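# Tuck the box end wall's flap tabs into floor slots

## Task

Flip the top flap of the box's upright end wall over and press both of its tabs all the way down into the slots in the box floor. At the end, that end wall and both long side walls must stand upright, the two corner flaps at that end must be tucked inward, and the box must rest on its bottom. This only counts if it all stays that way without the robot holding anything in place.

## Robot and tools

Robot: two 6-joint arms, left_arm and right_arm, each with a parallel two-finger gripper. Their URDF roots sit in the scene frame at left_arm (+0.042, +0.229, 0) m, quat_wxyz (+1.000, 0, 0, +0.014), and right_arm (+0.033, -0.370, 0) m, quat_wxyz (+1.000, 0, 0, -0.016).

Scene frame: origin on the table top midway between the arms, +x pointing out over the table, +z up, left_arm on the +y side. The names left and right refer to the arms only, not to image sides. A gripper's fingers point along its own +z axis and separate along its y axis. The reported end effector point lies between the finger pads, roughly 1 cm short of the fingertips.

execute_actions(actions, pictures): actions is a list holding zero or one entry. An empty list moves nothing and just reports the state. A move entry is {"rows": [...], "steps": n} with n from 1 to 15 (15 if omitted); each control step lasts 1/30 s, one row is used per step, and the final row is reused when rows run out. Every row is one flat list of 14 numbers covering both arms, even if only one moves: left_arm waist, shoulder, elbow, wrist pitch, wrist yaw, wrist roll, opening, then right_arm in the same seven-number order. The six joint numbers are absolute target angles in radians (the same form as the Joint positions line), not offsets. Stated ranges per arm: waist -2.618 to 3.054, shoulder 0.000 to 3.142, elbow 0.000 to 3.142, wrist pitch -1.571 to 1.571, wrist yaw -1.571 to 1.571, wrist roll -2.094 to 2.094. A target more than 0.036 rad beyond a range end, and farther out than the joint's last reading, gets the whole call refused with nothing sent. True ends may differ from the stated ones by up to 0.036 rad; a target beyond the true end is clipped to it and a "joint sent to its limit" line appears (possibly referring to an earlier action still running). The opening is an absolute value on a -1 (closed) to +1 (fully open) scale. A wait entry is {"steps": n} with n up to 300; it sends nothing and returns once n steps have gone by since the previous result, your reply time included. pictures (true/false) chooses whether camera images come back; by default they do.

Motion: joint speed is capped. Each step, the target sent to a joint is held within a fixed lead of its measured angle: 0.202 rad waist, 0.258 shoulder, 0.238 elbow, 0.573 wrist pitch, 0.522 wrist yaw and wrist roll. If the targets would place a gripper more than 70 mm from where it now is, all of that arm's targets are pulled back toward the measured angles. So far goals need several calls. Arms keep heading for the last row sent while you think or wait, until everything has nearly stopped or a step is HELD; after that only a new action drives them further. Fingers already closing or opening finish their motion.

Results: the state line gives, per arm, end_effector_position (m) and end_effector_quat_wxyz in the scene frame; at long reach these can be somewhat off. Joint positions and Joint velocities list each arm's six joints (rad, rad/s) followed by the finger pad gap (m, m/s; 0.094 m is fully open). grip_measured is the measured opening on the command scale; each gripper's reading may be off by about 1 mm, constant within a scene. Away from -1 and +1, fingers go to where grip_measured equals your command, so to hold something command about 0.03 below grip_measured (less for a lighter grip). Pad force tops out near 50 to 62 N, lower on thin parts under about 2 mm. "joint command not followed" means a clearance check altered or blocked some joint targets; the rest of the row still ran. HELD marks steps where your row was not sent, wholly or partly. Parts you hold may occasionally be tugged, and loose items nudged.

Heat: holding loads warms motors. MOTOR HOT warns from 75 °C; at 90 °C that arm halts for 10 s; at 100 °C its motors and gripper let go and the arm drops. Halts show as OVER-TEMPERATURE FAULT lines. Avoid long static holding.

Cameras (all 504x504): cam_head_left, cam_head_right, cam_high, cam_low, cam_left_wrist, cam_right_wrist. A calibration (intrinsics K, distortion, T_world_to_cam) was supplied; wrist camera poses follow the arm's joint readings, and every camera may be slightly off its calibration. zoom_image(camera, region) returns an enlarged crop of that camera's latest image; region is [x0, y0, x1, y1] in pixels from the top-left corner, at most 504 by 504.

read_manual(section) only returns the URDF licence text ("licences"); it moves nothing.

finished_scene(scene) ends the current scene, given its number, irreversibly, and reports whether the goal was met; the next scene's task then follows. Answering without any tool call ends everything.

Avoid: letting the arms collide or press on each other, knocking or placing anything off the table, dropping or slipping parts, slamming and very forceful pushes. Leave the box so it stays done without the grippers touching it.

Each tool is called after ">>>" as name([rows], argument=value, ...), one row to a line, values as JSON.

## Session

>>> execute_actions(actions=[])

Scene clock: 0.00 s of 4500.00 s.
left_arm: end_effector_position=(+0.4282, +0.2471, +0.3928) grip_measured=-0.383 end_effector_quat_wxyz=(+0.692, -0.010, +0.722, +0.021) | right_arm: end_effector_position=(+0.4152, -0.3826, +0.4002) grip_measured=-0.390 end_effector_quat_wxyz=(+0.701, +0.010, +0.713, -0.019)
Joint positions: left_arm=[ 0.016  1.064  1.039 -0.016 -0.     0.017  0.029] | right_arm=[ 0.001  1.047  1.036 -0.007  0.011 -0.013  0.029]
Joint velocities: left_arm=[ 0.007 -0.007  0.012  0.007 -0.007  0.081  0.   ] | right_arm=[-0.002  0.002 -0.002 -0.022 -0.051  0.007  0.   ]
Motor temperatures (°C, as the motors report them): left_arm=[19 23 21 25 19 21] | right_arm=[20 23 23 25 20 20]

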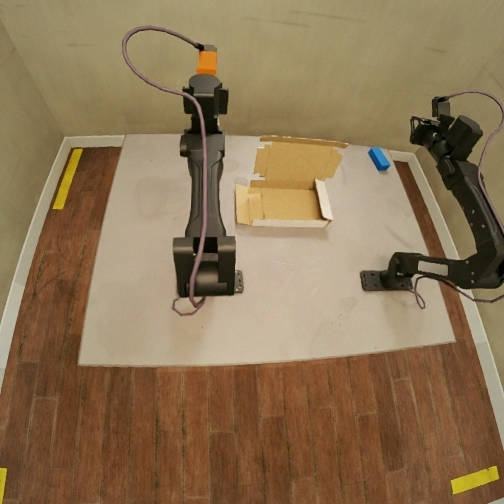

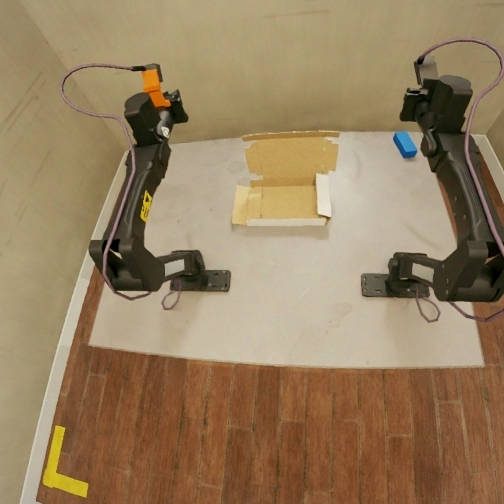

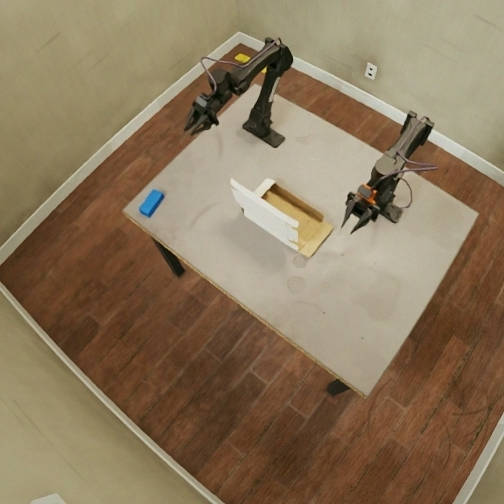

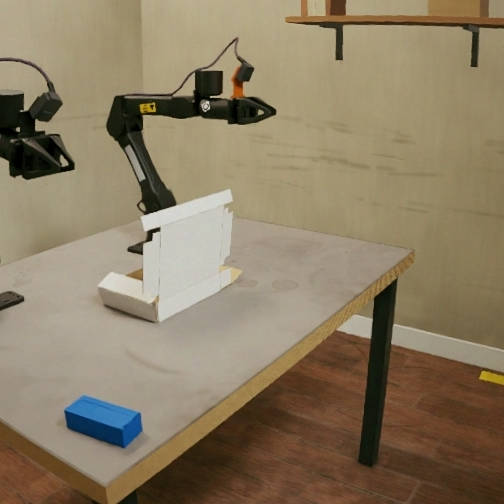

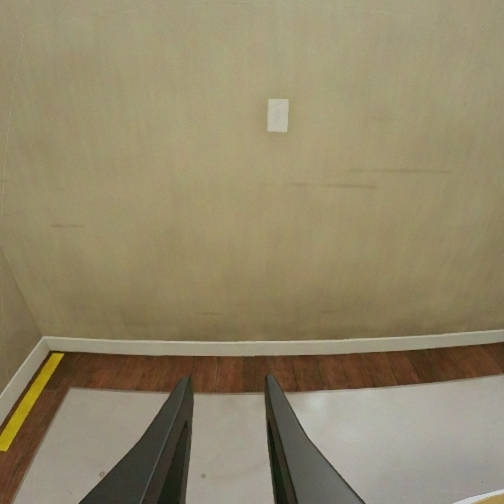

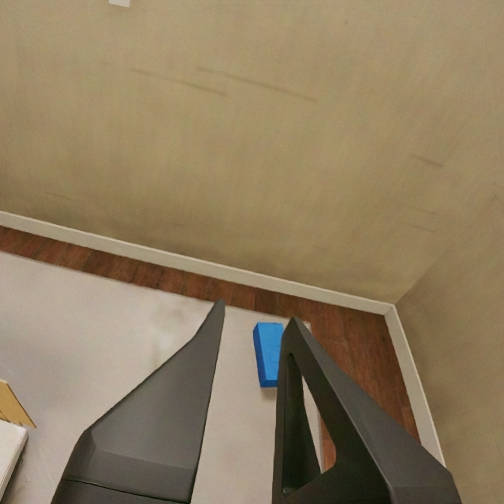

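>>> execute_actions([
  {"rows":[[0,1.06,1.04,0,0,0,-0.4,0,1.1,1.0,-1.45,0,0.65,0.7]]},
], pictures=false)

>>> execute_actions([
  {"steps":25},
], pictures=false)

>>> execute_actions([
  {"rows":[[0,1.06,1.04,0,0,0,-0.4,0.68,1.67,1.38,-1.28,0,0.65,0.7]]},
], pictures=false)

>>> execute_actions([
  {"steps":25},
], pictures=false)

>>> execute_actions([
  {"rows":[[0,1.06,1.04,0,0,0,-0.4,0.68,1.765,1.077,-0.88,0,0.65,0.7]]},
], pictures=false)

>>> execute_actions([
  {"steps":25},
])

Scene clock: 20.17 s of 4500.00 s.
left_arm: end_effector_position=(+0.4284, +0.2446, +0.3974) grip_measured=-0.398 end_effector_quat_wxyz=(+0.699, -0.011, +0.715, +0.015) | right_arm: end_effector_position=(+0.3044, -0.3787, +0.1792) grip_measured=+0.698 end_effector_quat_wxyz=(+0.251, +0.275, +0.926, +0.062)
Joint positions: left_arm=[ 0.01   1.064  1.039  0.002 -0.     0.007  0.028] | right_arm=[ 0.001  1.093  1.018 -0.973  0.009  0.544  0.08 ]
Joint velocities: left_arm=[ 0.002  0.007  0.007 -0.051  0.022  0.037  0.   ] | right_arm=[-0.007  0.002 -0.007 -2.234 -0.081  0.462 -0.001]
Motor temperatures (°C, as the motors report them): left_arm=[19 23 23 30 19 21] | right_arm=[20 23 25 28 20 20]
Steps of this call (steps 1 to 90: nothing new was sent; then 16.67 s passed at rest; steps 91 to 105: all 15 steps of this action). Readings (joint positions):
91: left_arm=[0.015 1.064 1.039 -0.015 -0.000 0.015] | right_arm=[0.001 1.047 1.036 -0.034 0.011 0.026]
92: left_arm=[0.014 1.064 1.039 -0.012 -0.000 0.013] | right_arm=[0.001 1.047 1.036 -0.082 0.011 0.082]
94: left_arm=[0.011 1.064 1.039 -0.006 -0.000 0.011] | right_arm=[0.001 1.059 1.036 -0.204 0.010 0.193]
98: left_arm=[0.010 1.064 1.039 -0.001 -0.000 0.008] | right_arm=[0.001 1.082 1.032 -0.464 0.010 0.373]
105: the state above

Scene clock: 21.00 s of 4500.00 s.
left_arm: end_effector_position=(+0.4284, +0.2446, +0.3975) grip_measured=-0.398 end_effector_quat_wxyz=(+0.699, -0.011, +0.715, +0.015) | right_arm: end_effector_position=(+0.1939, -0.3745, +0.1465) grip_measured=+0.698 end_effector_quat_wxyz=(+0.027, +0.331, +0.943, +0.006)
Joint positions: left_arm=[ 0.01   1.064  1.039  0.002 -0.     0.006  0.028] | right_arm=[ 0.001  1.093  1.018 -1.441  0.004  0.643  0.08 ]
Joint velocities: left_arm=[-0.002 -0.002 -0.027  0.007  0.081 -0.007 -0.   ] | right_arm=[-0.012 -0.002 -0.002 -0.007 -0.066 -0.095  0.   ]
Motor temperatures (°C, as the motors report them): left_arm=[19 23 23 30 19 21] | right_arm=[20 23 25 28 20 20]
Steps of this call (steps 1 to 25: the robot went on to your last target). Readings (joint positions):
1: left_arm=[0.010 1.064 1.039 0.002 -0.000 0.007] | right_arm=[0.001 1.093 1.018 -1.049 0.008 0.560]
2: left_arm=[0.010 1.064 1.039 0.002 -0.000 0.007] | right_arm=[0.001 1.093 1.018 -1.124 0.008 0.576]
4: left_arm=[0.010 1.064 1.039 0.002 -0.000 0.006] | right_arm=[0.001 1.093 1.018 -1.250 0.006 0.601]
8: left_arm=[0.010 1.064 1.039 0.002 -0.000 0.006] | right_arm=[0.001 1.093 1.018 -1.375 0.005 0.627]
25: the state above

Scene clock: 21.50 s of 4500.00 s.
left_arm: end_effector_position=(+0.4284, +0.2446, +0.3975) grip_measured=-0.398 end_effector_quat_wxyz=(+0.699, -0.011, +0.715, +0.015) | right_arm: end_effector_position=(+0.2614, -0.1859, +0.1004) grip_measured=+0.698 end_effector_quat_wxyz=(-0.027, -0.011, +0.999, -0.014)
Joint positions: left_arm=[ 0.01   1.064  1.039  0.002 -0.     0.006  0.028] | right_arm=[ 0.7    1.715  1.35  -1.266 -0.011  0.646  0.08 ]
Joint velocities: left_arm=[ 0.002 -0.022 -0.017 -0.007  0.037  0.037  0.   ] | right_arm=[ 0.1   -0.168 -0.007  0.007 -0.022 -0.007 -0.   ]
Motor temperatures (°C, as the motors report them): left_arm=[19 23 23 30 19 21] | right_arm=[20 23 25 28 20 20]
Steps of this call (steps 1 to 15: all 15 steps of this action). Readings (joint positions):
1: left_arm=[0.010 1.064 1.039 0.002 -0.000 0.006] | right_arm=[0.022 1.110 1.035 -1.447 0.011 0.645]
2: left_arm=[0.010 1.064 1.039 0.002 -0.000 0.006] | right_arm=[0.071 1.155 1.080 -1.452 0.012 0.646]
4: left_arm=[0.010 1.064 1.039 0.002 -0.000 0.006] | right_arm=[0.168 1.269 1.184 -1.416 0.012 0.646]
8: left_arm=[0.010 1.064 1.039 0.002 -0.000 0.006] | right_arm=[0.374 1.518 1.333 -1.336 0.014 0.646]
15: the state above

Scene clock: 22.33 s of 4500.00 s.
left_arm: end_effector_position=(+0.4284, +0.2446, +0.3975) grip_measured=-0.398 end_effector_quat_wxyz=(+0.699, -0.011, +0.715, +0.015) | right_arm: end_effector_position=(+0.2637, -0.1903, +0.1056) grip_measured=+0.698 end_effector_quat_wxyz=(-0.022, -0.003, +1.000, -0.011)
Joint positions: left_arm=[ 0.01   1.064  1.039  0.002 -0.     0.006  0.028] | right_arm=[ 0.685  1.697  1.35  -1.271 -0.009  0.646  0.08 ]
Joint velocities: left_arm=[-0.002 -0.007 -0.012  0.022 -0.051  0.022 -0.001] | right_arm=[-0.007 -0.002  0.002  0.007 -0.081  0.022 -0.001]
Motor temperatures (°C, as the motors report them): left_arm=[19 23 23 30 19 21] | right_arm=[20 23 25 28 20 20]
Steps of this call (steps 1 to 25: the robot went on to your last target). Readings (joint positions):
1: left_arm=[0.010 1.064 1.039 0.002 -0.000 0.006] | right_arm=[0.700 1.710 1.350 -1.267 -0.011 0.646]
2: left_arm=[0.010 1.064 1.039 0.002 -0.000 0.006] | right_arm=[0.696 1.705 1.350 -1.268 -0.011 0.646]
4: left_arm=[0.010 1.064 1.039 0.002 -0.000 0.006] | right_arm=[0.688 1.698 1.350 -1.270 -0.010 0.646]
8: left_arm=[0.010 1.064 1.039 0.002 -0.000 0.006] | right_arm=[0.685 1.697 1.350 -1.271 -0.009 0.646]
25: the state above

Scene clock: 22.83 s of 4500.00 s.
left_arm: end_effector_position=(+0.4284, +0.2446, +0.3975) grip_measured=-0.398 end_effector_quat_wxyz=(+0.699, -0.011, +0.715, +0.015) | right_arm: end_effector_position=(+0.2602, -0.1933, +0.0119) grip_measured=+0.698 end_effector_quat_wxyz=(-0.025, -0.003, +1.000, -0.014)
Joint positions: left_arm=[ 0.01   1.064  1.039  0.002 -0.     0.006  0.028] | right_arm=[ 0.685  1.791  1.072 -0.907 -0.008  0.646  0.08 ]
Joint velocities: left_arm=[ 0.012 -0.007  0.007  0.051  0.022 -0.051 -0.   ] | right_arm=[-0.002 -0.027  0.012  0.11  -0.007  0.051 -0.001]
Motor temperatures (°C, as the motors report them): left_arm=[19 23 23 30 19 21] | right_arm=[20 23 25 28 20 20]
Steps of this call (steps 1 to 15: all 15 steps of this action). Readings (joint positions):
1: left_arm=[0.010 1.064 1.039 0.002 -0.000 0.006] | right_arm=[0.685 1.696 1.324 -1.233 -0.009 0.646]
2: left_arm=[0.010 1.064 1.039 0.002 -0.000 0.006] | right_arm=[0.685 1.691 1.272 -1.161 -0.009 0.646]
4: left_arm=[0.010 1.064 1.039 0.002 -0.000 0.006] | right_arm=[0.685 1.720 1.162 -1.058 -0.009 0.646]
8: left_arm=[0.010 1.064 1.039 0.002 -0.000 0.006] | right_arm=[0.685 1.793 1.072 -0.971 -0.009 0.646]
15: the state above

Scene clock: 23.67 s of 4500.00 s.
left_arm: end_effector_position=(+0.4284, +0.2446, +0.3975) grip_measured=-0.398 end_effector_quat_wxyz=(+0.699, -0.011, +0.715, +0.015) | right_arm: end_effector_position=(+0.2628, -0.1913, +0.0117) grip_measured=+0.698 end_effector_quat_wxyz=(-0.019, -0.003, +1.000, -0.010)
Joint positions: left_arm=[ 0.01   1.064  1.039  0.002 -0.     0.006  0.028] | right_arm=[ 0.685  1.791  1.072 -0.894 -0.008  0.646  0.08 ]
Joint velocities: left_arm=[-0.002 -0.012  0.017  0.022 -0.081 -0.051  0.001] | right_arm=[-0.017  0.002 -0.017 -0.022  0.037 -0.007 -0.   ]
Motor temperatures (°C, as the motors report them): left_arm=[19 23 23 30 19 21] | right_arm=[20 23 25 28 20 20]
Steps of this call (steps 1 to 25: the robot went on to your last target). Readings (joint positions):
1: left_arm=[0.010 1.064 1.039 0.002 -0.000 0.006] | right_arm=[0.685 1.791 1.072 -0.904 -0.008 0.646]
2: left_arm=[0.010 1.064 1.039 0.002 -0.000 0.006] | right_arm=[0.685 1.791 1.072 -0.902 -0.008 0.646]
4: left_arm=[0.010 1.064 1.039 0.002 -0.000 0.006] | right_arm=[0.685 1.791 1.072 -0.898 -0.008 0.646]
8: left_arm=[0.010 1.064 1.039 0.002 -0.000 0.006] | right_arm=[0.685 1.791 1.072 -0.896 -0.008 0.646]
25: the state above
camera_calibration (this result's frames):
cam_left_wrist: T_world_to_cam=[[-0.0159485, -0.999873, -0.000654743, 0.243974], [-0.49953, 0.00853502, -0.866255, 0.611436], [0.86615, -0.0134884, -0.499602, -0.0669806], [0, 0, 0, 1]] pos_world=[0.367337, 0.237821, 0.496356]
cam_right_wrist: T_world_to_cam=[[0.289286, -0.956994, -0.0218114, -0.255679], [-0.774765, -0.247461, 0.581809, 0.186635], [-0.562185, -0.151411, -0.813033, 0.238729], [0, 0, 0, 1]] pos_world=[0.352773, -0.162352, 0.0799317]

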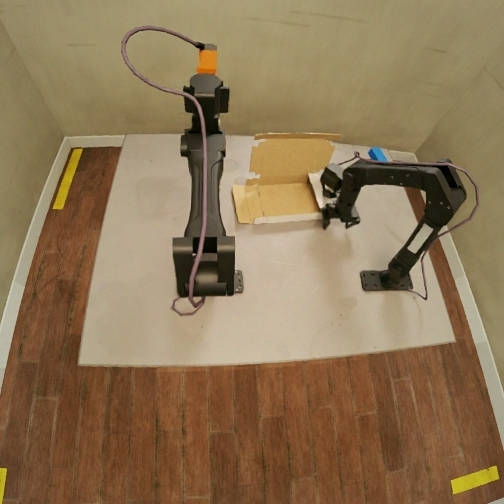

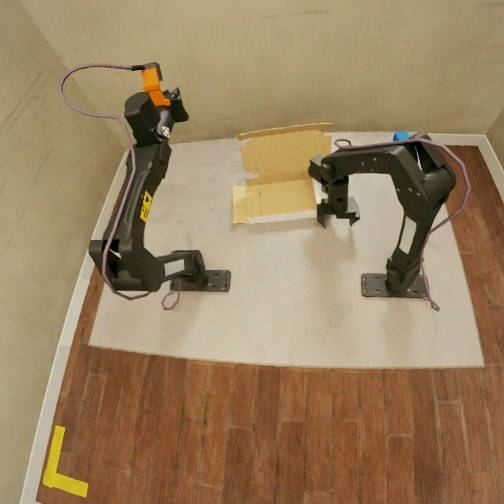

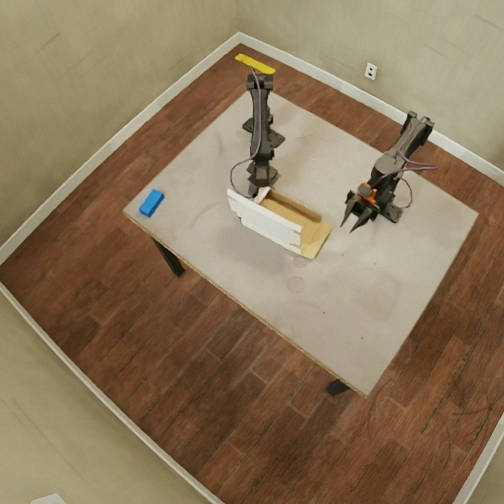

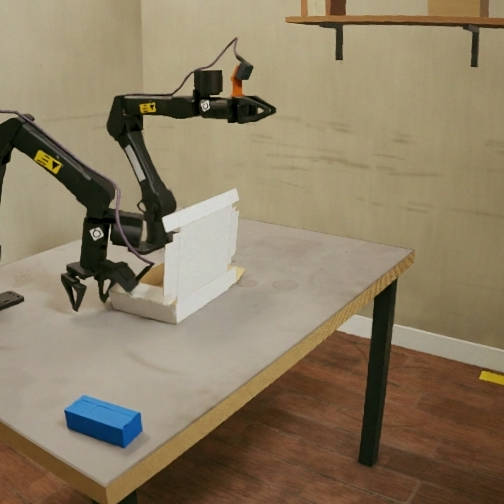

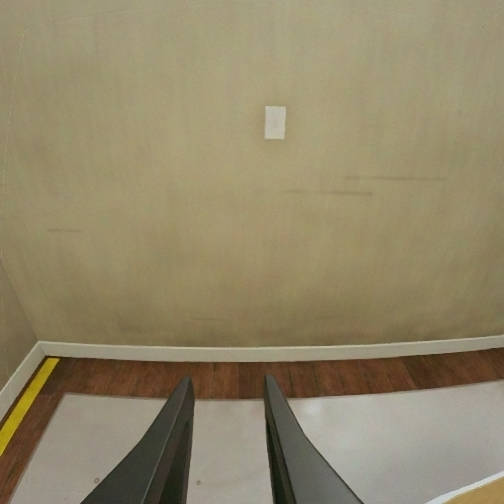

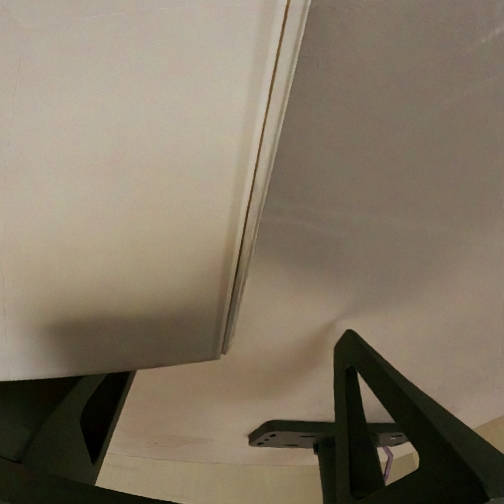

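>>> execute_actions([
  {"rows":[[0,1.06,1.04,0,0,0,-0.4,0.68,1.67,1.4,-1.3,0,0.65,0.7]]},
], pictures=false)

>>> execute_actions([
  {"rows":[[0,1.06,1.04,0,0,0,-0.4,0.645,1.83,1.59,-1.33,0,0.62,0.7]]},
], pictures=false)

>>> execute_actions([
  {"steps":20},
])

Scene clock: 32.70 s of 4500.00 s.
left_arm: end_effector_position=(+0.4284, +0.2446, +0.3975) grip_measured=-0.398 end_effector_quat_wxyz=(+0.699, -0.011, +0.715, +0.015) | right_arm: end_effector_position=(+0.2716, -0.1845, +0.1231) grip_measured=+0.698 end_effector_quat_wxyz=(+0.005, -0.003, +1.000, +0.009)
Joint positions: left_arm=[ 0.01   1.064  1.039  0.002 -0.     0.006  0.028] | right_arm=[ 0.685  1.667  1.387 -1.272 -0.008  0.646  0.08 ]
Joint velocities: left_arm=[-0.017 -0.007  0.002 -0.11   0.066 -0.022  0.   ] | right_arm=[-0.022 -0.007 -0.002 -0.168  0.007 -0.007  0.   ]
Motor temperatures (°C, as the motors report them): left_arm=[19 23 24 31 19 21] | right_arm=[20 25 25 26 20 20]
Steps of this call (steps 1 to 15: the robot went on to your last target; steps 16 to 90: nothing new was sent; then 5.53 s passed at rest; steps 91 to 105: all 15 steps of this action). Readings (joint positions):
91: left_arm=[0.010 1.064 1.039 0.002 -0.000 0.006] | right_arm=[0.685 1.789 1.091 -0.930 -0.008 0.646]
92: left_arm=[0.010 1.064 1.039 0.002 -0.000 0.006] | right_arm=[0.685 1.788 1.128 -0.996 -0.008 0.646]
94: left_arm=[0.010 1.064 1.039 0.002 -0.000 0.006] | right_arm=[0.685 1.762 1.225 -1.089 -0.008 0.646]
98: left_arm=[0.010 1.064 1.039 0.002 -0.000 0.006] | right_arm=[0.685 1.688 1.375 -1.186 -0.008 0.646]
105: the state above

Scene clock: 33.20 s of 4500.00 s.
left_arm: end_effector_position=(+0.4284, +0.2446, +0.3975) grip_measured=-0.398 end_effector_quat_wxyz=(+0.699, -0.011, +0.715, +0.015) | right_arm: end_effector_position=(+0.3052, -0.1747, +0.1137) grip_measured=+0.698 end_effector_quat_wxyz=(-0.015, +0.005, +1.000, -0.007)
Joint positions: left_arm=[ 0.01   1.064  1.039  0.002 -0.     0.006  0.028] | right_arm=[ 0.648  1.842  1.558 -1.319 -0.007  0.627  0.08 ]
Joint velocities: left_arm=[ 0.002  0.007  0.002 -0.022 -0.022 -0.037 -0.   ] | right_arm=[-0.002 -0.007  0.002 -0.095  0.051 -0.139  0.001]
Motor temperatures (°C, as the motors report them): left_arm=[19 23 24 32 19 21] | right_arm=[20 25 25 26 20 20]
Steps of this call (steps 1 to 15: all 15 steps of this action). Readings (joint positions):
1: left_arm=[0.010 1.064 1.039 0.002 -0.000 0.006] | right_arm=[0.682 1.685 1.413 -1.299 -0.009 0.644]
2: left_arm=[0.010 1.064 1.039 0.002 -0.000 0.006] | right_arm=[0.674 1.724 1.469 -1.330 -0.009 0.640]
4: left_arm=[0.010 1.064 1.039 0.002 -0.000 0.006] | right_arm=[0.658 1.792 1.545 -1.315 -0.008 0.635]
8: left_arm=[0.010 1.064 1.039 0.002 -0.000 0.006] | right_arm=[0.648 1.841 1.558 -1.309 -0.007 0.630]
15: the state above

Scene clock: 33.87 s of 4500.00 s.
left_arm: end_effector_position=(+0.4284, +0.2446, +0.3975) grip_measured=-0.398 end_effector_quat_wxyz=(+0.699, -0.011, +0.715, +0.015) | right_arm: end_effector_position=(+0.3047, -0.1750, +0.1137) grip_measured=+0.698 end_effector_quat_wxyz=(-0.016, +0.005, +1.000, -0.007)
Joint positions: left_arm=[ 0.01   1.064  1.039  0.002 -0.     0.006  0.028] | right_arm=[ 0.648  1.842  1.558 -1.321 -0.007  0.626  0.08 ]
Joint velocities: left_arm=[-0.002 -0.012 -0.002 -0.037  0.007  0.051  0.001] | right_arm=[-0.022 -0.012  0.017 -0.037 -0.037 -0.007  0.   ]
Motor temperatures (°C, as the motors report them): left_arm=[19 23 24 32 19 21] | right_arm=[20 25 25 26 20 20]
Steps of this call (steps 1 to 15: the robot went on to your last target; steps 16 to 20: nothing new was sent). Readings (joint positions):
1: left_arm=[0.010 1.064 1.039 0.002 -0.000 0.006] | right_arm=[0.648 1.842 1.558 -1.319 -0.007 0.627]
2: left_arm=[0.010 1.064 1.039 0.002 -0.000 0.006] | right_arm=[0.648 1.842 1.558 -1.320 -0.007 0.626]
4: left_arm=[0.010 1.064 1.039 0.002 -0.000 0.006] | right_arm=[0.648 1.842 1.558 -1.321 -0.007 0.626]
8: left_arm=[0.010 1.064 1.039 0.002 -0.000 0.006] | right_arm=[0.648 1.842 1.558 -1.321 -0.007 0.626]
20: the state above
All arms were judged still, so your last target was given up. Only a new action makes them travel on or press farther. Fingers that are still opening or closing keep moving.
camera_calibration (this result's frames):
cam_left_wrist: T_world_to_cam=[[-0.0159485, -0.999873, -0.000654743, 0.243974], [-0.49953, 0.00853502, -0.866255, 0.611436], [0.86615, -0.0134884, -0.499602, -0.0669806], [0, 0, 0, 1]] pos_world=[0.367337, 0.237821, 0.496356]
cam_right_wrist: T_world_to_cam=[[0.273376, -0.961598, -0.0243888, -0.245689], [-0.782931, -0.237169, 0.575125, 0.168895], [-0.558824, -0.138131, -0.817702, 0.349494], [0, 0, 0, 1]] pos_world=[0.394705, -0.147922, 0.182654]

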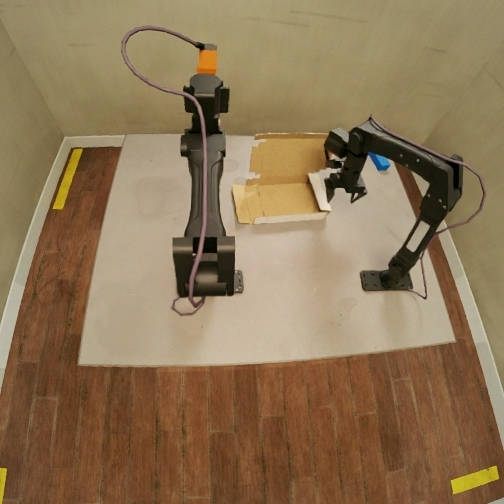

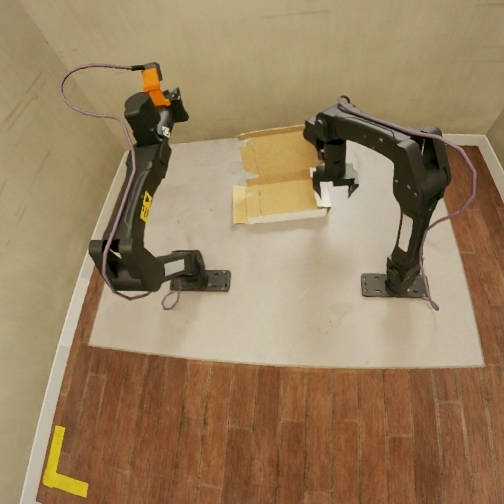

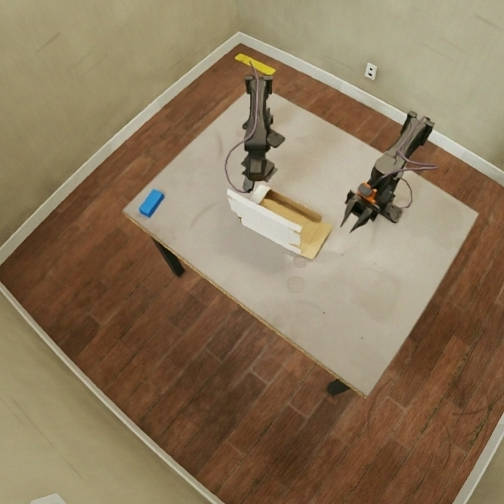

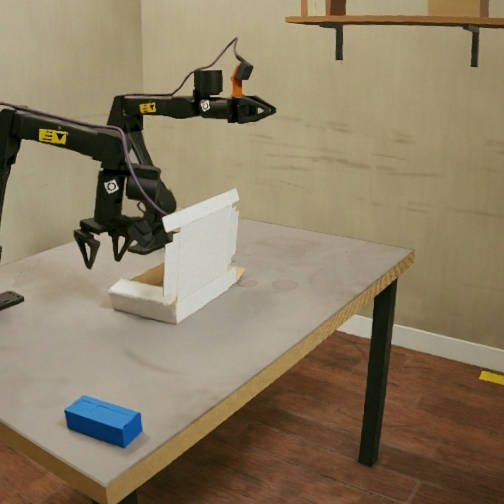

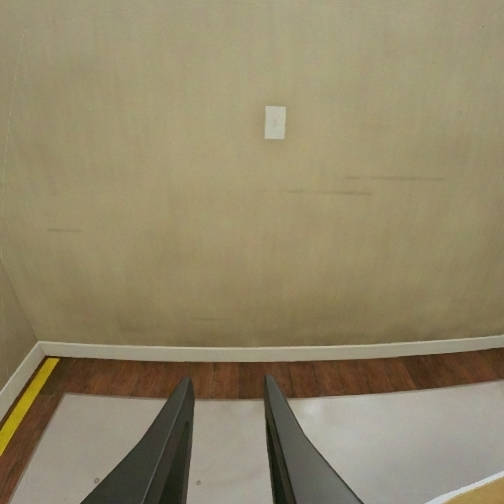

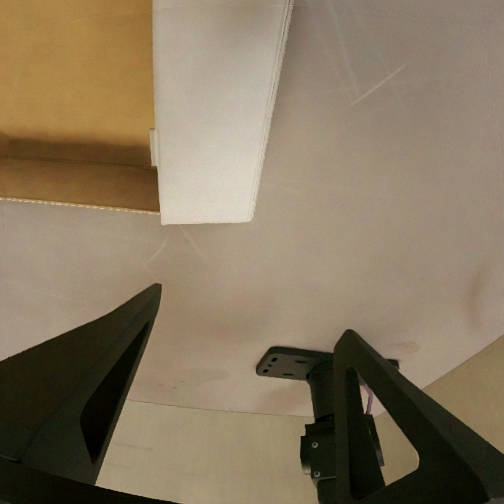

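Plausible; descend in stages.

>>> execute_actions([
  {"rows":[[0,1.06,1.04,0,0,0,-0.4,0.645,1.87,1.43,-1.14,0,0.62,0.7]]},
], pictures=false)

>>> execute_actions([
  {"rows":[[0,1.06,1.04,0,0,0,-0.4,0.645,1.89,1.29,-0.96,0,0.62,0.7]]},
], pictures=false)

>>> execute_actions([
  {"steps":20},
])

Scene clock: 41.87 s of 4500.00 s.
left_arm: end_effector_position=(+0.4284, +0.2446, +0.3975) grip_measured=-0.398 end_effector_quat_wxyz=(+0.699, -0.011, +0.715, +0.015) | right_arm: end_effector_position=(+0.3082, -0.1726, +0.0694) grip_measured=+0.698 end_effector_quat_wxyz=(-0.018, +0.005, +1.000, -0.009)
Joint positions: left_arm=[ 0.01   1.064  1.039  0.002 -0.     0.006  0.028] | right_arm=[ 0.648  1.885  1.437 -1.162 -0.007  0.625  0.08 ]
Joint velocities: left_arm=[-0.007  0.012 -0.002 -0.037 -0.066 -0.022  0.   ] | right_arm=[-0.002 -0.007 -0.017 -0.007 -0.051 -0.081  0.001]
Motor temperatures (°C, as the motors report them): left_arm=[19 23 24 32 19 21] | right_arm=[20 25 25 25 20 20]
Steps of this call (steps 1 to 90: nothing new was sent; then 4.50 s passed at rest; steps 91 to 105: all 15 steps of this action). Readings (joint positions):
91: left_arm=[0.010 1.064 1.039 0.002 -0.000 0.006] | right_arm=[0.648 1.841 1.543 -1.301 -0.007 0.626]
92: left_arm=[0.010 1.064 1.039 0.002 -0.000 0.006] | right_arm=[0.648 1.838 1.516 -1.267 -0.007 0.626]
94: left_arm=[0.010 1.064 1.039 0.002 -0.000 0.006] | right_arm=[0.648 1.852 1.467 -1.225 -0.007 0.626]
98: left_arm=[0.010 1.064 1.039 0.002 -0.000 0.006] | right_arm=[0.648 1.884 1.437 -1.184 -0.007 0.626]
105: the state above

Scene clock: 42.37 s of 4500.00 s.
left_arm: end_effector_position=(+0.4284, +0.2446, +0.3975) grip_measured=-0.398 end_effector_quat_wxyz=(+0.699, -0.011, +0.715, +0.015) | right_arm: end_effector_position=(+0.3092, -0.1713, +0.0533) grip_measured=+0.698 end_effector_quat_wxyz=(-0.002, +0.003, +1.000, +0.012)
Joint positions: left_arm=[ 0.01   1.064  1.039  0.002 -0.     0.006  0.028] | right_arm=[ 0.642  1.86   1.338 -1.039 -0.021  0.615  0.08 ]
Joint velocities: left_arm=[-0.012  0.002  0.002  0.007 -0.037 -0.022 -0.   ] | right_arm=[-0.022 -0.027  0.012  0.051  0.066 -0.007  0.   ]
Motor temperatures (°C, as the motors report them): left_arm=[19 23 24 32 19 21] | right_arm=[20 25 25 25 20 20]
Steps of this call (steps 1 to 15: all 15 steps of this action). Readings (joint positions):
1: left_arm=[0.010 1.064 1.039 0.002 -0.000 0.006] | right_arm=[0.648 1.882 1.418 -1.137 -0.007 0.625]
2: left_arm=[0.010 1.064 1.039 0.002 -0.000 0.006] | right_arm=[0.648 1.875 1.386 -1.097 -0.007 0.624]
4: left_arm=[0.010 1.064 1.039 0.002 -0.000 0.006] | right_arm=[0.646 1.870 1.350 -1.071 -0.024 0.621]
8: left_arm=[0.010 1.064 1.039 0.002 -0.000 0.006] | right_arm=[0.645 1.863 1.338 -1.058 -0.028 0.616]
15: the state above

Scene clock: 43.03 s of 4500.00 s.
left_arm: end_effector_position=(+0.4284, +0.2446, +0.3975) grip_measured=-0.398 end_effector_quat_wxyz=(+0.699, -0.011, +0.715, +0.015) | right_arm: end_effector_position=(+0.3104, -0.1707, +0.0535) grip_measured=+0.698 end_effector_quat_wxyz=(+0.000, +0.003, +1.000, +0.013)
Joint positions: left_arm=[ 0.01   1.064  1.039  0.002 -0.     0.006  0.028] | right_arm=[ 0.641  1.859  1.338 -1.034 -0.021  0.615  0.08 ]
Joint velocities: left_arm=[ 0.007  0.007 -0.012  0.037 -0.007 -0.066 -0.   ] | right_arm=[ 0.002  0.017 -0.022 -0.007 -0.051 -0.022 -0.001]
Motor temperatures (°C, as the motors report them): left_arm=[19 23 24 33 19 21] | right_arm=[20 25 25 25 20 20]
Steps of this call (steps 1 to 15: the robot went on to your last target; steps 16 to 20: nothing new was sent). Readings (joint positions):
1: left_arm=[0.010 1.064 1.039 0.002 -0.000 0.006] | right_arm=[0.641 1.859 1.338 -1.036 -0.021 0.615]
2: left_arm=[0.010 1.064 1.039 0.002 -0.000 0.006] | right_arm=[0.641 1.859 1.338 -1.034 -0.021 0.615]
4: left_arm=[0.010 1.064 1.039 0.002 -0.000 0.006] | right_arm=[0.641 1.859 1.338 -1.034 -0.021 0.615]
8: left_arm=[0.010 1.064 1.039 0.002 -0.000 0.006] | right_arm=[0.641 1.859 1.338 -1.034 -0.021 0.615]
20: the state above
All arms were judged still, so your last target was given up. Only a new action makes them travel on or press farther. Fingers that are still opening or closing keep moving.
camera_calibration (this result's frames):
cam_left_wrist: T_world_to_cam=[[-0.0159485, -0.999873, -0.000654743, 0.243974], [-0.49953, 0.00853502, -0.866255, 0.611436], [0.86615, -0.0134884, -0.499602, -0.0669806], [0, 0, 0, 1]] pos_world=[0.367337, 0.237821, 0.496356]
cam_right_wrist: T_world_to_cam=[[0.278217, -0.958962, -0.0546599, -0.243974], [-0.800358, -0.262913, 0.538799, 0.211959], [-0.531058, -0.106155, -0.840659, 0.302181], [0, 0, 0, 1]] pos_world=[0.397996, -0.146157, 0.126492]

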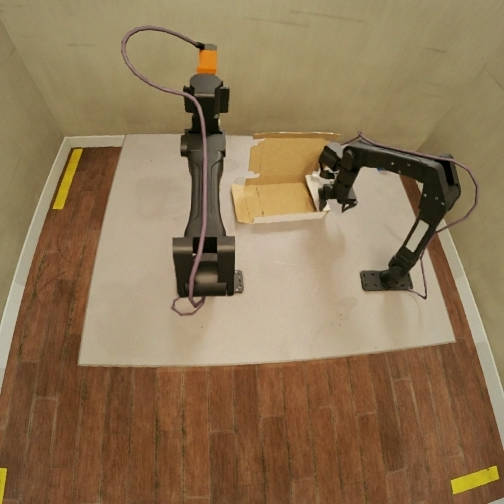

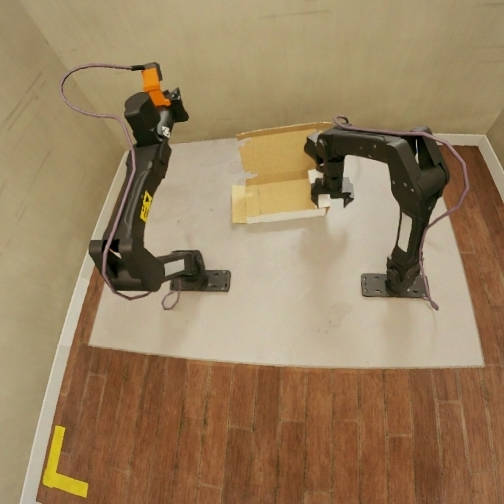

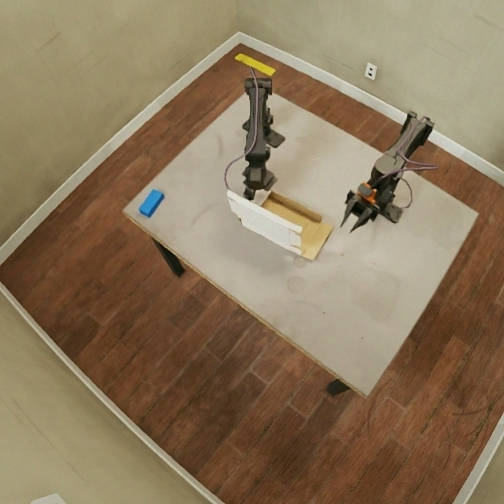

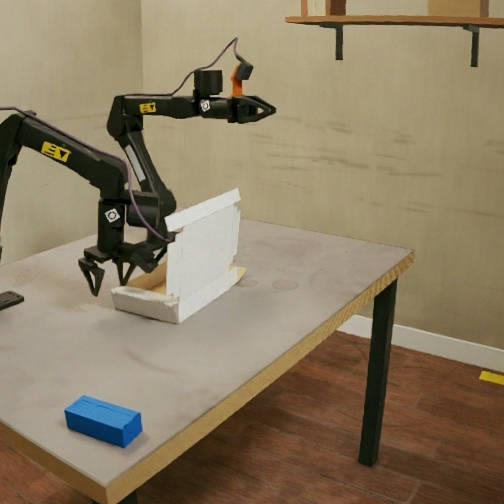

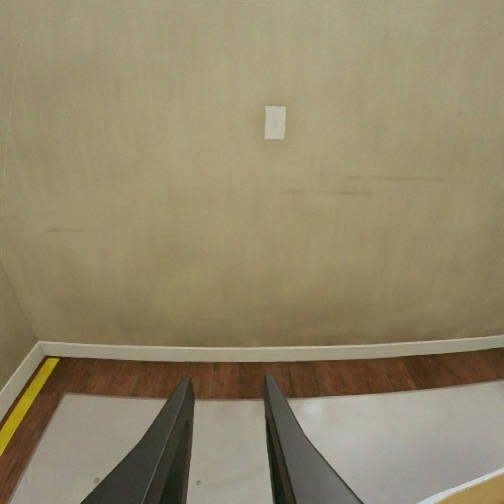

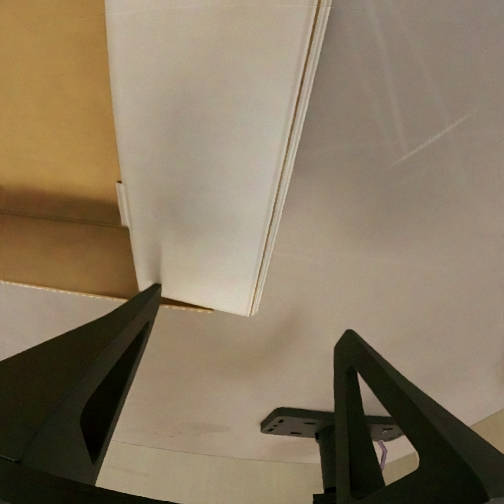

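>>> execute_actions([
  {"rows":[[0,1.06,1.04,0,0,0,-0.4,0.645,1.83,1.59,-1.33,0,0.62,0.7]],"steps":10},
], pictures=false)

>>> execute_actions([
  {"rows":[[0,1.06,1.04,0,0,0,-0.4,0.613,1.955,1.69,-1.29,0,0.58,0.7]]},
], pictures=false)

>>> execute_actions([
  {"rows":[[0,1.06,1.04,0,0,0,-0.4,0.613,1.99,1.56,-1.14,0,0.58,0.7]]},
], pictures=false)

>>> execute_actions([
  {"rows":[[0,1.06,1.04,0,0,0,-0.4,0.613,2.01,1.46,-1.0,0,0.58,0.7]]},
], pictures=false)

>>> execute_actions([
  {"steps":20},
])

Scene clock: 59.17 s of 4500.00 s.
left_arm: end_effector_position=(+0.4284, +0.2446, +0.3975) grip_measured=-0.398 end_effector_quat_wxyz=(+0.699, -0.011, +0.715, +0.015) | right_arm: end_effector_position=(+0.3157, -0.1693, +0.1195) grip_measured=+0.698 end_effector_quat_wxyz=(+0.006, +0.003, +1.000, +0.011)
Joint positions: left_arm=[ 0.01   1.064  1.039  0.002 -0.     0.006  0.028] | right_arm=[ 0.641  1.833  1.571 -1.285 -0.011  0.616  0.08 ]
Joint velocities: left_arm=[ 0.007 -0.002  0.007  0.007 -0.022  0.066 -0.   ] | right_arm=[-0.007  0.012 -0.012 -0.33   0.066 -0.022  0.001]
Motor temperatures (°C, as the motors report them): left_arm=[19 23 24 34 19 21] | right_arm=[20 25 24 25 20 20]
Steps of this call (steps 1 to 90: nothing new was sent; then 12.80 s passed at rest; steps 91 to 100: all 10 steps of this action). Readings (joint positions):
91: left_arm=[0.010 1.064 1.039 0.002 -0.000 0.006] | right_arm=[0.641 1.862 1.369 -1.076 -0.021 0.616]
92: left_arm=[0.010 1.064 1.039 0.002 -0.000 0.006] | right_arm=[0.641 1.875 1.425 -1.142 -0.019 0.616]
94: left_arm=[0.010 1.064 1.039 0.002 -0.000 0.006] | right_arm=[0.641 1.870 1.518 -1.199 -0.016 0.616]
98: left_arm=[0.010 1.064 1.039 0.002 -0.000 0.006] | right_arm=[0.641 1.834 1.571 -1.259 -0.012 0.616]
100: the state above

Scene clock: 59.67 s of 4500.00 s.
left_arm: end_effector_position=(+0.4284, +0.2446, +0.3975) grip_measured=-0.398 end_effector_quat_wxyz=(+0.699, -0.011, +0.715, +0.015) | right_arm: end_effector_position=(+0.3376, -0.1656, +0.0955) grip_measured=+0.698 end_effector_quat_wxyz=(-0.015, +0.001, +1.000, -0.005)
Joint positions: left_arm=[ 0.01   1.064  1.039  0.002 -0.     0.006  0.028] | right_arm=[ 0.616  1.97   1.658 -1.289 -0.008  0.587  0.08 ]
Joint velocities: left_arm=[-0.012 -0.017 -0.027 -0.022  0.022 -0.022 -0.   ] | right_arm=[ 0.022 -0.007 -0.032  0.007 -0.022 -0.022  0.   ]
Motor temperatures (°C, as the motors report them): left_arm=[19 23 24 34 19 21] | right_arm=[20 25 24 25 20 20]
Steps of this call (steps 1 to 15: all 15 steps of this action). Readings (joint positions):
1: left_arm=[0.010 1.064 1.039 0.002 -0.000 0.006] | right_arm=[0.639 1.847 1.584 -1.302 -0.011 0.612]
2: left_arm=[0.010 1.064 1.039 0.002 -0.000 0.006] | right_arm=[0.635 1.871 1.616 -1.314 -0.011 0.607]
4: left_arm=[0.010 1.064 1.039 0.002 -0.000 0.006] | right_arm=[0.625 1.919 1.654 -1.298 -0.011 0.599]
8: left_arm=[0.010 1.064 1.039 0.002 -0.000 0.006] | right_arm=[0.616 1.967 1.658 -1.289 -0.008 0.591]
15: the state above

Scene clock: 60.17 s of 4500.00 s.
left_arm: end_effector_position=(+0.4284, +0.2446, +0.3975) grip_measured=-0.398 end_effector_quat_wxyz=(+0.699, -0.011, +0.715, +0.015) | right_arm: end_effector_position=(+0.3433, -0.1619, +0.0620) grip_measured=+0.698 end_effector_quat_wxyz=(-0.010, +0.001, +1.000, -0.001)
Joint positions: left_arm=[ 0.01   1.064  1.039  0.002 -0.     0.006  0.028] | right_arm=[ 0.616  2.001  1.569 -1.156 -0.008  0.586  0.08 ]
Joint velocities: left_arm=[ 0.002  0.017 -0.012 -0.051 -0.066 -0.022  0.   ] | right_arm=[-0.012  0.002 -0.007 -0.007 -0.007  0.022  0.   ]
Motor temperatures (°C, as the motors report them): left_arm=[19 23 24 34 19 21] | right_arm=[20 25 24 25 20 20]
Steps of this call (steps 1 to 15: all 15 steps of this action). Readings (joint positions):
1: left_arm=[0.010 1.064 1.039 0.002 -0.000 0.006] | right_arm=[0.616 1.969 1.646 -1.272 -0.008 0.587]
2: left_arm=[0.010 1.064 1.039 0.002 -0.000 0.006] | right_arm=[0.616 1.968 1.627 -1.246 -0.008 0.587]
4: left_arm=[0.010 1.064 1.039 0.002 -0.000 0.006] | right_arm=[0.616 1.978 1.592 -1.211 -0.008 0.586]
8: left_arm=[0.010 1.064 1.039 0.002 -0.000 0.006] | right_arm=[0.616 2.001 1.569 -1.178 -0.008 0.586]
15: the state above

Scene clock: 60.67 s of 4500.00 s.
left_arm: end_effector_position=(+0.4284, +0.2446, +0.3975) grip_measured=-0.398 end_effector_quat_wxyz=(+0.699, -0.011, +0.715, +0.015) | right_arm: end_effector_position=(+0.3467, -0.1577, +0.0422) grip_measured=+0.698 end_effector_quat_wxyz=(+0.004, -0.001, +1.000, +0.013)
Joint positions: left_arm=[ 0.01   1.064  1.039  0.002 -0.     0.006  0.028] | right_arm=[ 0.616  2.001  1.488 -1.036 -0.018  0.582  0.08 ]
Joint velocities: left_arm=[ 0.007 -0.007 -0.012 -0.051 -0.022  0.007  0.001] | right_arm=[ 0.012 -0.012  0.022  0.022  0.125 -0.022  0.001]
Motor temperatures (°C, as the motors report them): left_arm=[19 23 24 34 19 21] | right_arm=[20 25 24 25 20 20]
Steps of this call (steps 1 to 15: all 15 steps of this action). Readings (joint positions):
1: left_arm=[0.010 1.064 1.039 0.002 -0.000 0.006] | right_arm=[0.616 2.000 1.555 -1.136 -0.008 0.586]
2: left_arm=[0.010 1.064 1.039 0.002 -0.000 0.006] | right_arm=[0.616 1.998 1.533 -1.106 -0.008 0.586]
4: left_arm=[0.010 1.064 1.039 0.002 -0.000 0.006] | right_arm=[0.616 2.001 1.497 -1.069 -0.010 0.586]
8: left_arm=[0.010 1.064 1.039 0.002 -0.000 0.006] | right_arm=[0.616 2.001 1.488 -1.046 -0.018 0.583]
15: the state above

Scene clock: 61.33 s of 4500.00 s.
left_arm: end_effector_position=(+0.4284, +0.2446, +0.3975) grip_measured=-0.398 end_effector_quat_wxyz=(+0.699, -0.011, +0.715, +0.015) | right_arm: end_effector_position=(+0.3471, -0.1574, +0.0422) grip_measured=+0.698 end_effector_quat_wxyz=(+0.005, -0.001, +1.000, +0.014)
Joint positions: left_arm=[ 0.01   1.064  1.039  0.002 -0.     0.006  0.028] | right_arm=[ 0.616  2.001  1.488 -1.034 -0.018  0.582  0.08 ]
Joint velocities: left_arm=[ 0.002 -0.002 -0.007 -0.007  0.022 -0.007  0.   ] | right_arm=[ 0.002  0.007  0.017 -0.022  0.051 -0.022 -0.001]
Motor temperatures (°C, as the motors report them): left_arm=[19 23 24 34 19 21] | right_arm=[20 25 24 25 20 20]
Steps of this call (steps 1 to 15: the robot went on to your last target; steps 16 to 20: nothing new was sent). Readings (joint positions):
1: left_arm=[0.010 1.064 1.039 0.002 -0.000 0.006] | right_arm=[0.616 2.001 1.488 -1.035 -0.018 0.582]
2: left_arm=[0.010 1.064 1.039 0.002 -0.000 0.006] | right_arm=[0.616 2.001 1.488 -1.035 -0.018 0.582]
4: left_arm=[0.010 1.064 1.039 0.002 -0.000 0.006] | right_arm=[0.616 2.001 1.488 -1.034 -0.018 0.582]
8: left_arm=[0.010 1.064 1.039 0.002 -0.000 0.006] | right_arm=[0.616 2.001 1.488 -1.034 -0.018 0.582]
20: the state above
All arms were judged still, so your last target was given up. Only a new action makes them travel on or press farther. Fingers that are still opening or closing keep moving.
camera_calibration (this result's frames):
cam_left_wrist: T_world_to_cam=[[-0.0159485, -0.999873, -0.000654743, 0.243974], [-0.49953, 0.00853502, -0.866255, 0.611436], [0.86615, -0.0134884, -0.499602, -0.0669806], [0, 0, 0, 1]] pos_world=[0.367337, 0.237821, 0.496356]
cam_right_wrist: T_world_to_cam=[[0.28669, -0.956554, -0.0530346, -0.244691], [-0.80332, -0.27019, 0.53073, 0.251091], [-0.522002, -0.109551, -0.84588, 0.310072], [0, 0, 0, 1]] pos_world=[0.433715, -0.132249, 0.116045]

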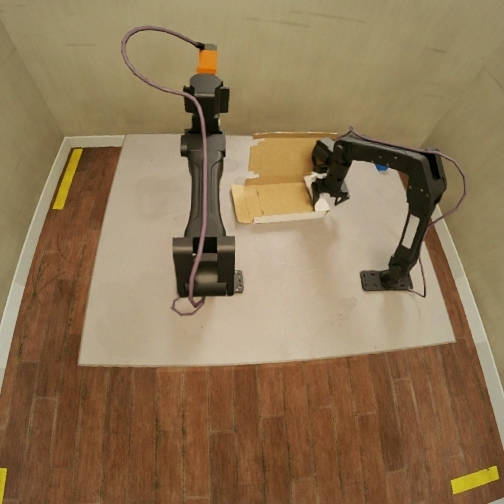

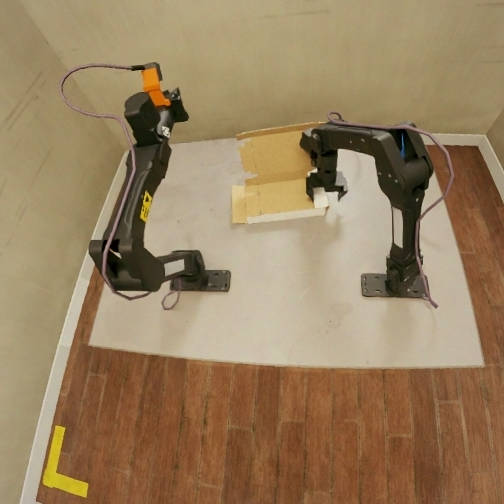

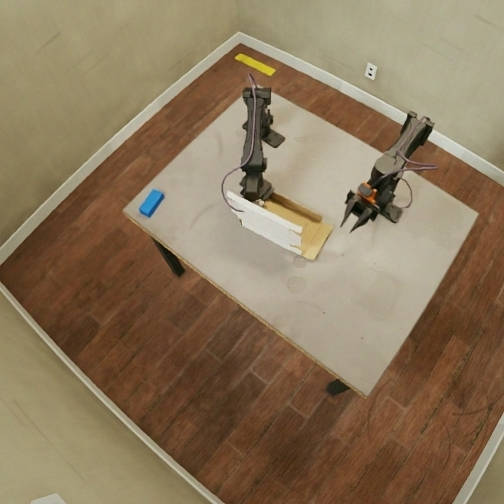

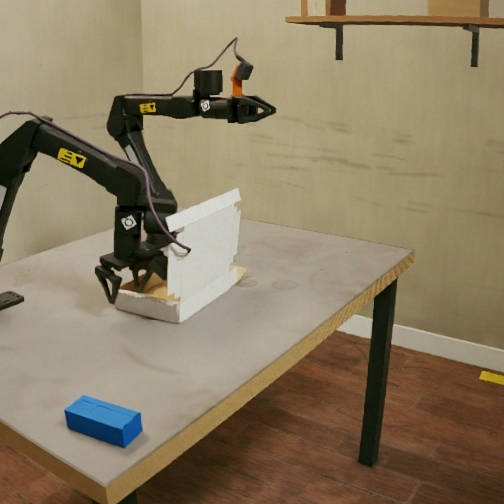

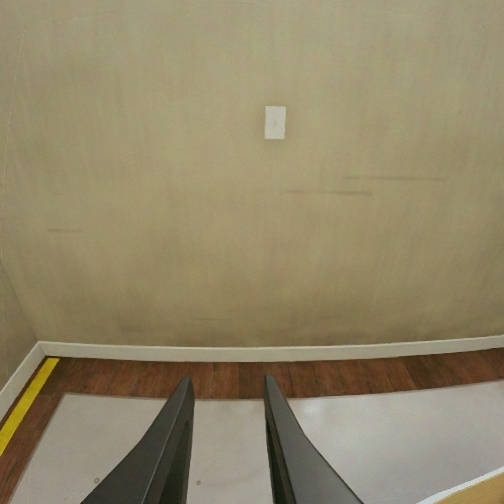

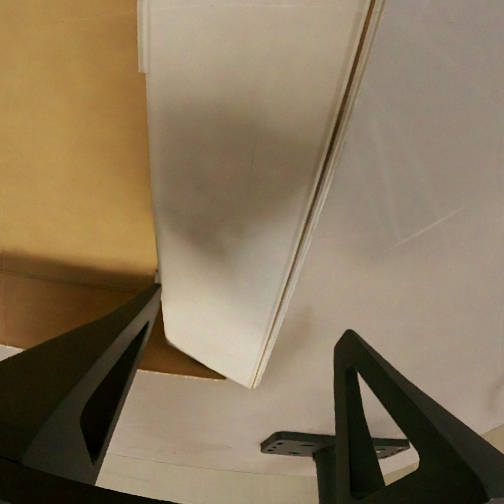

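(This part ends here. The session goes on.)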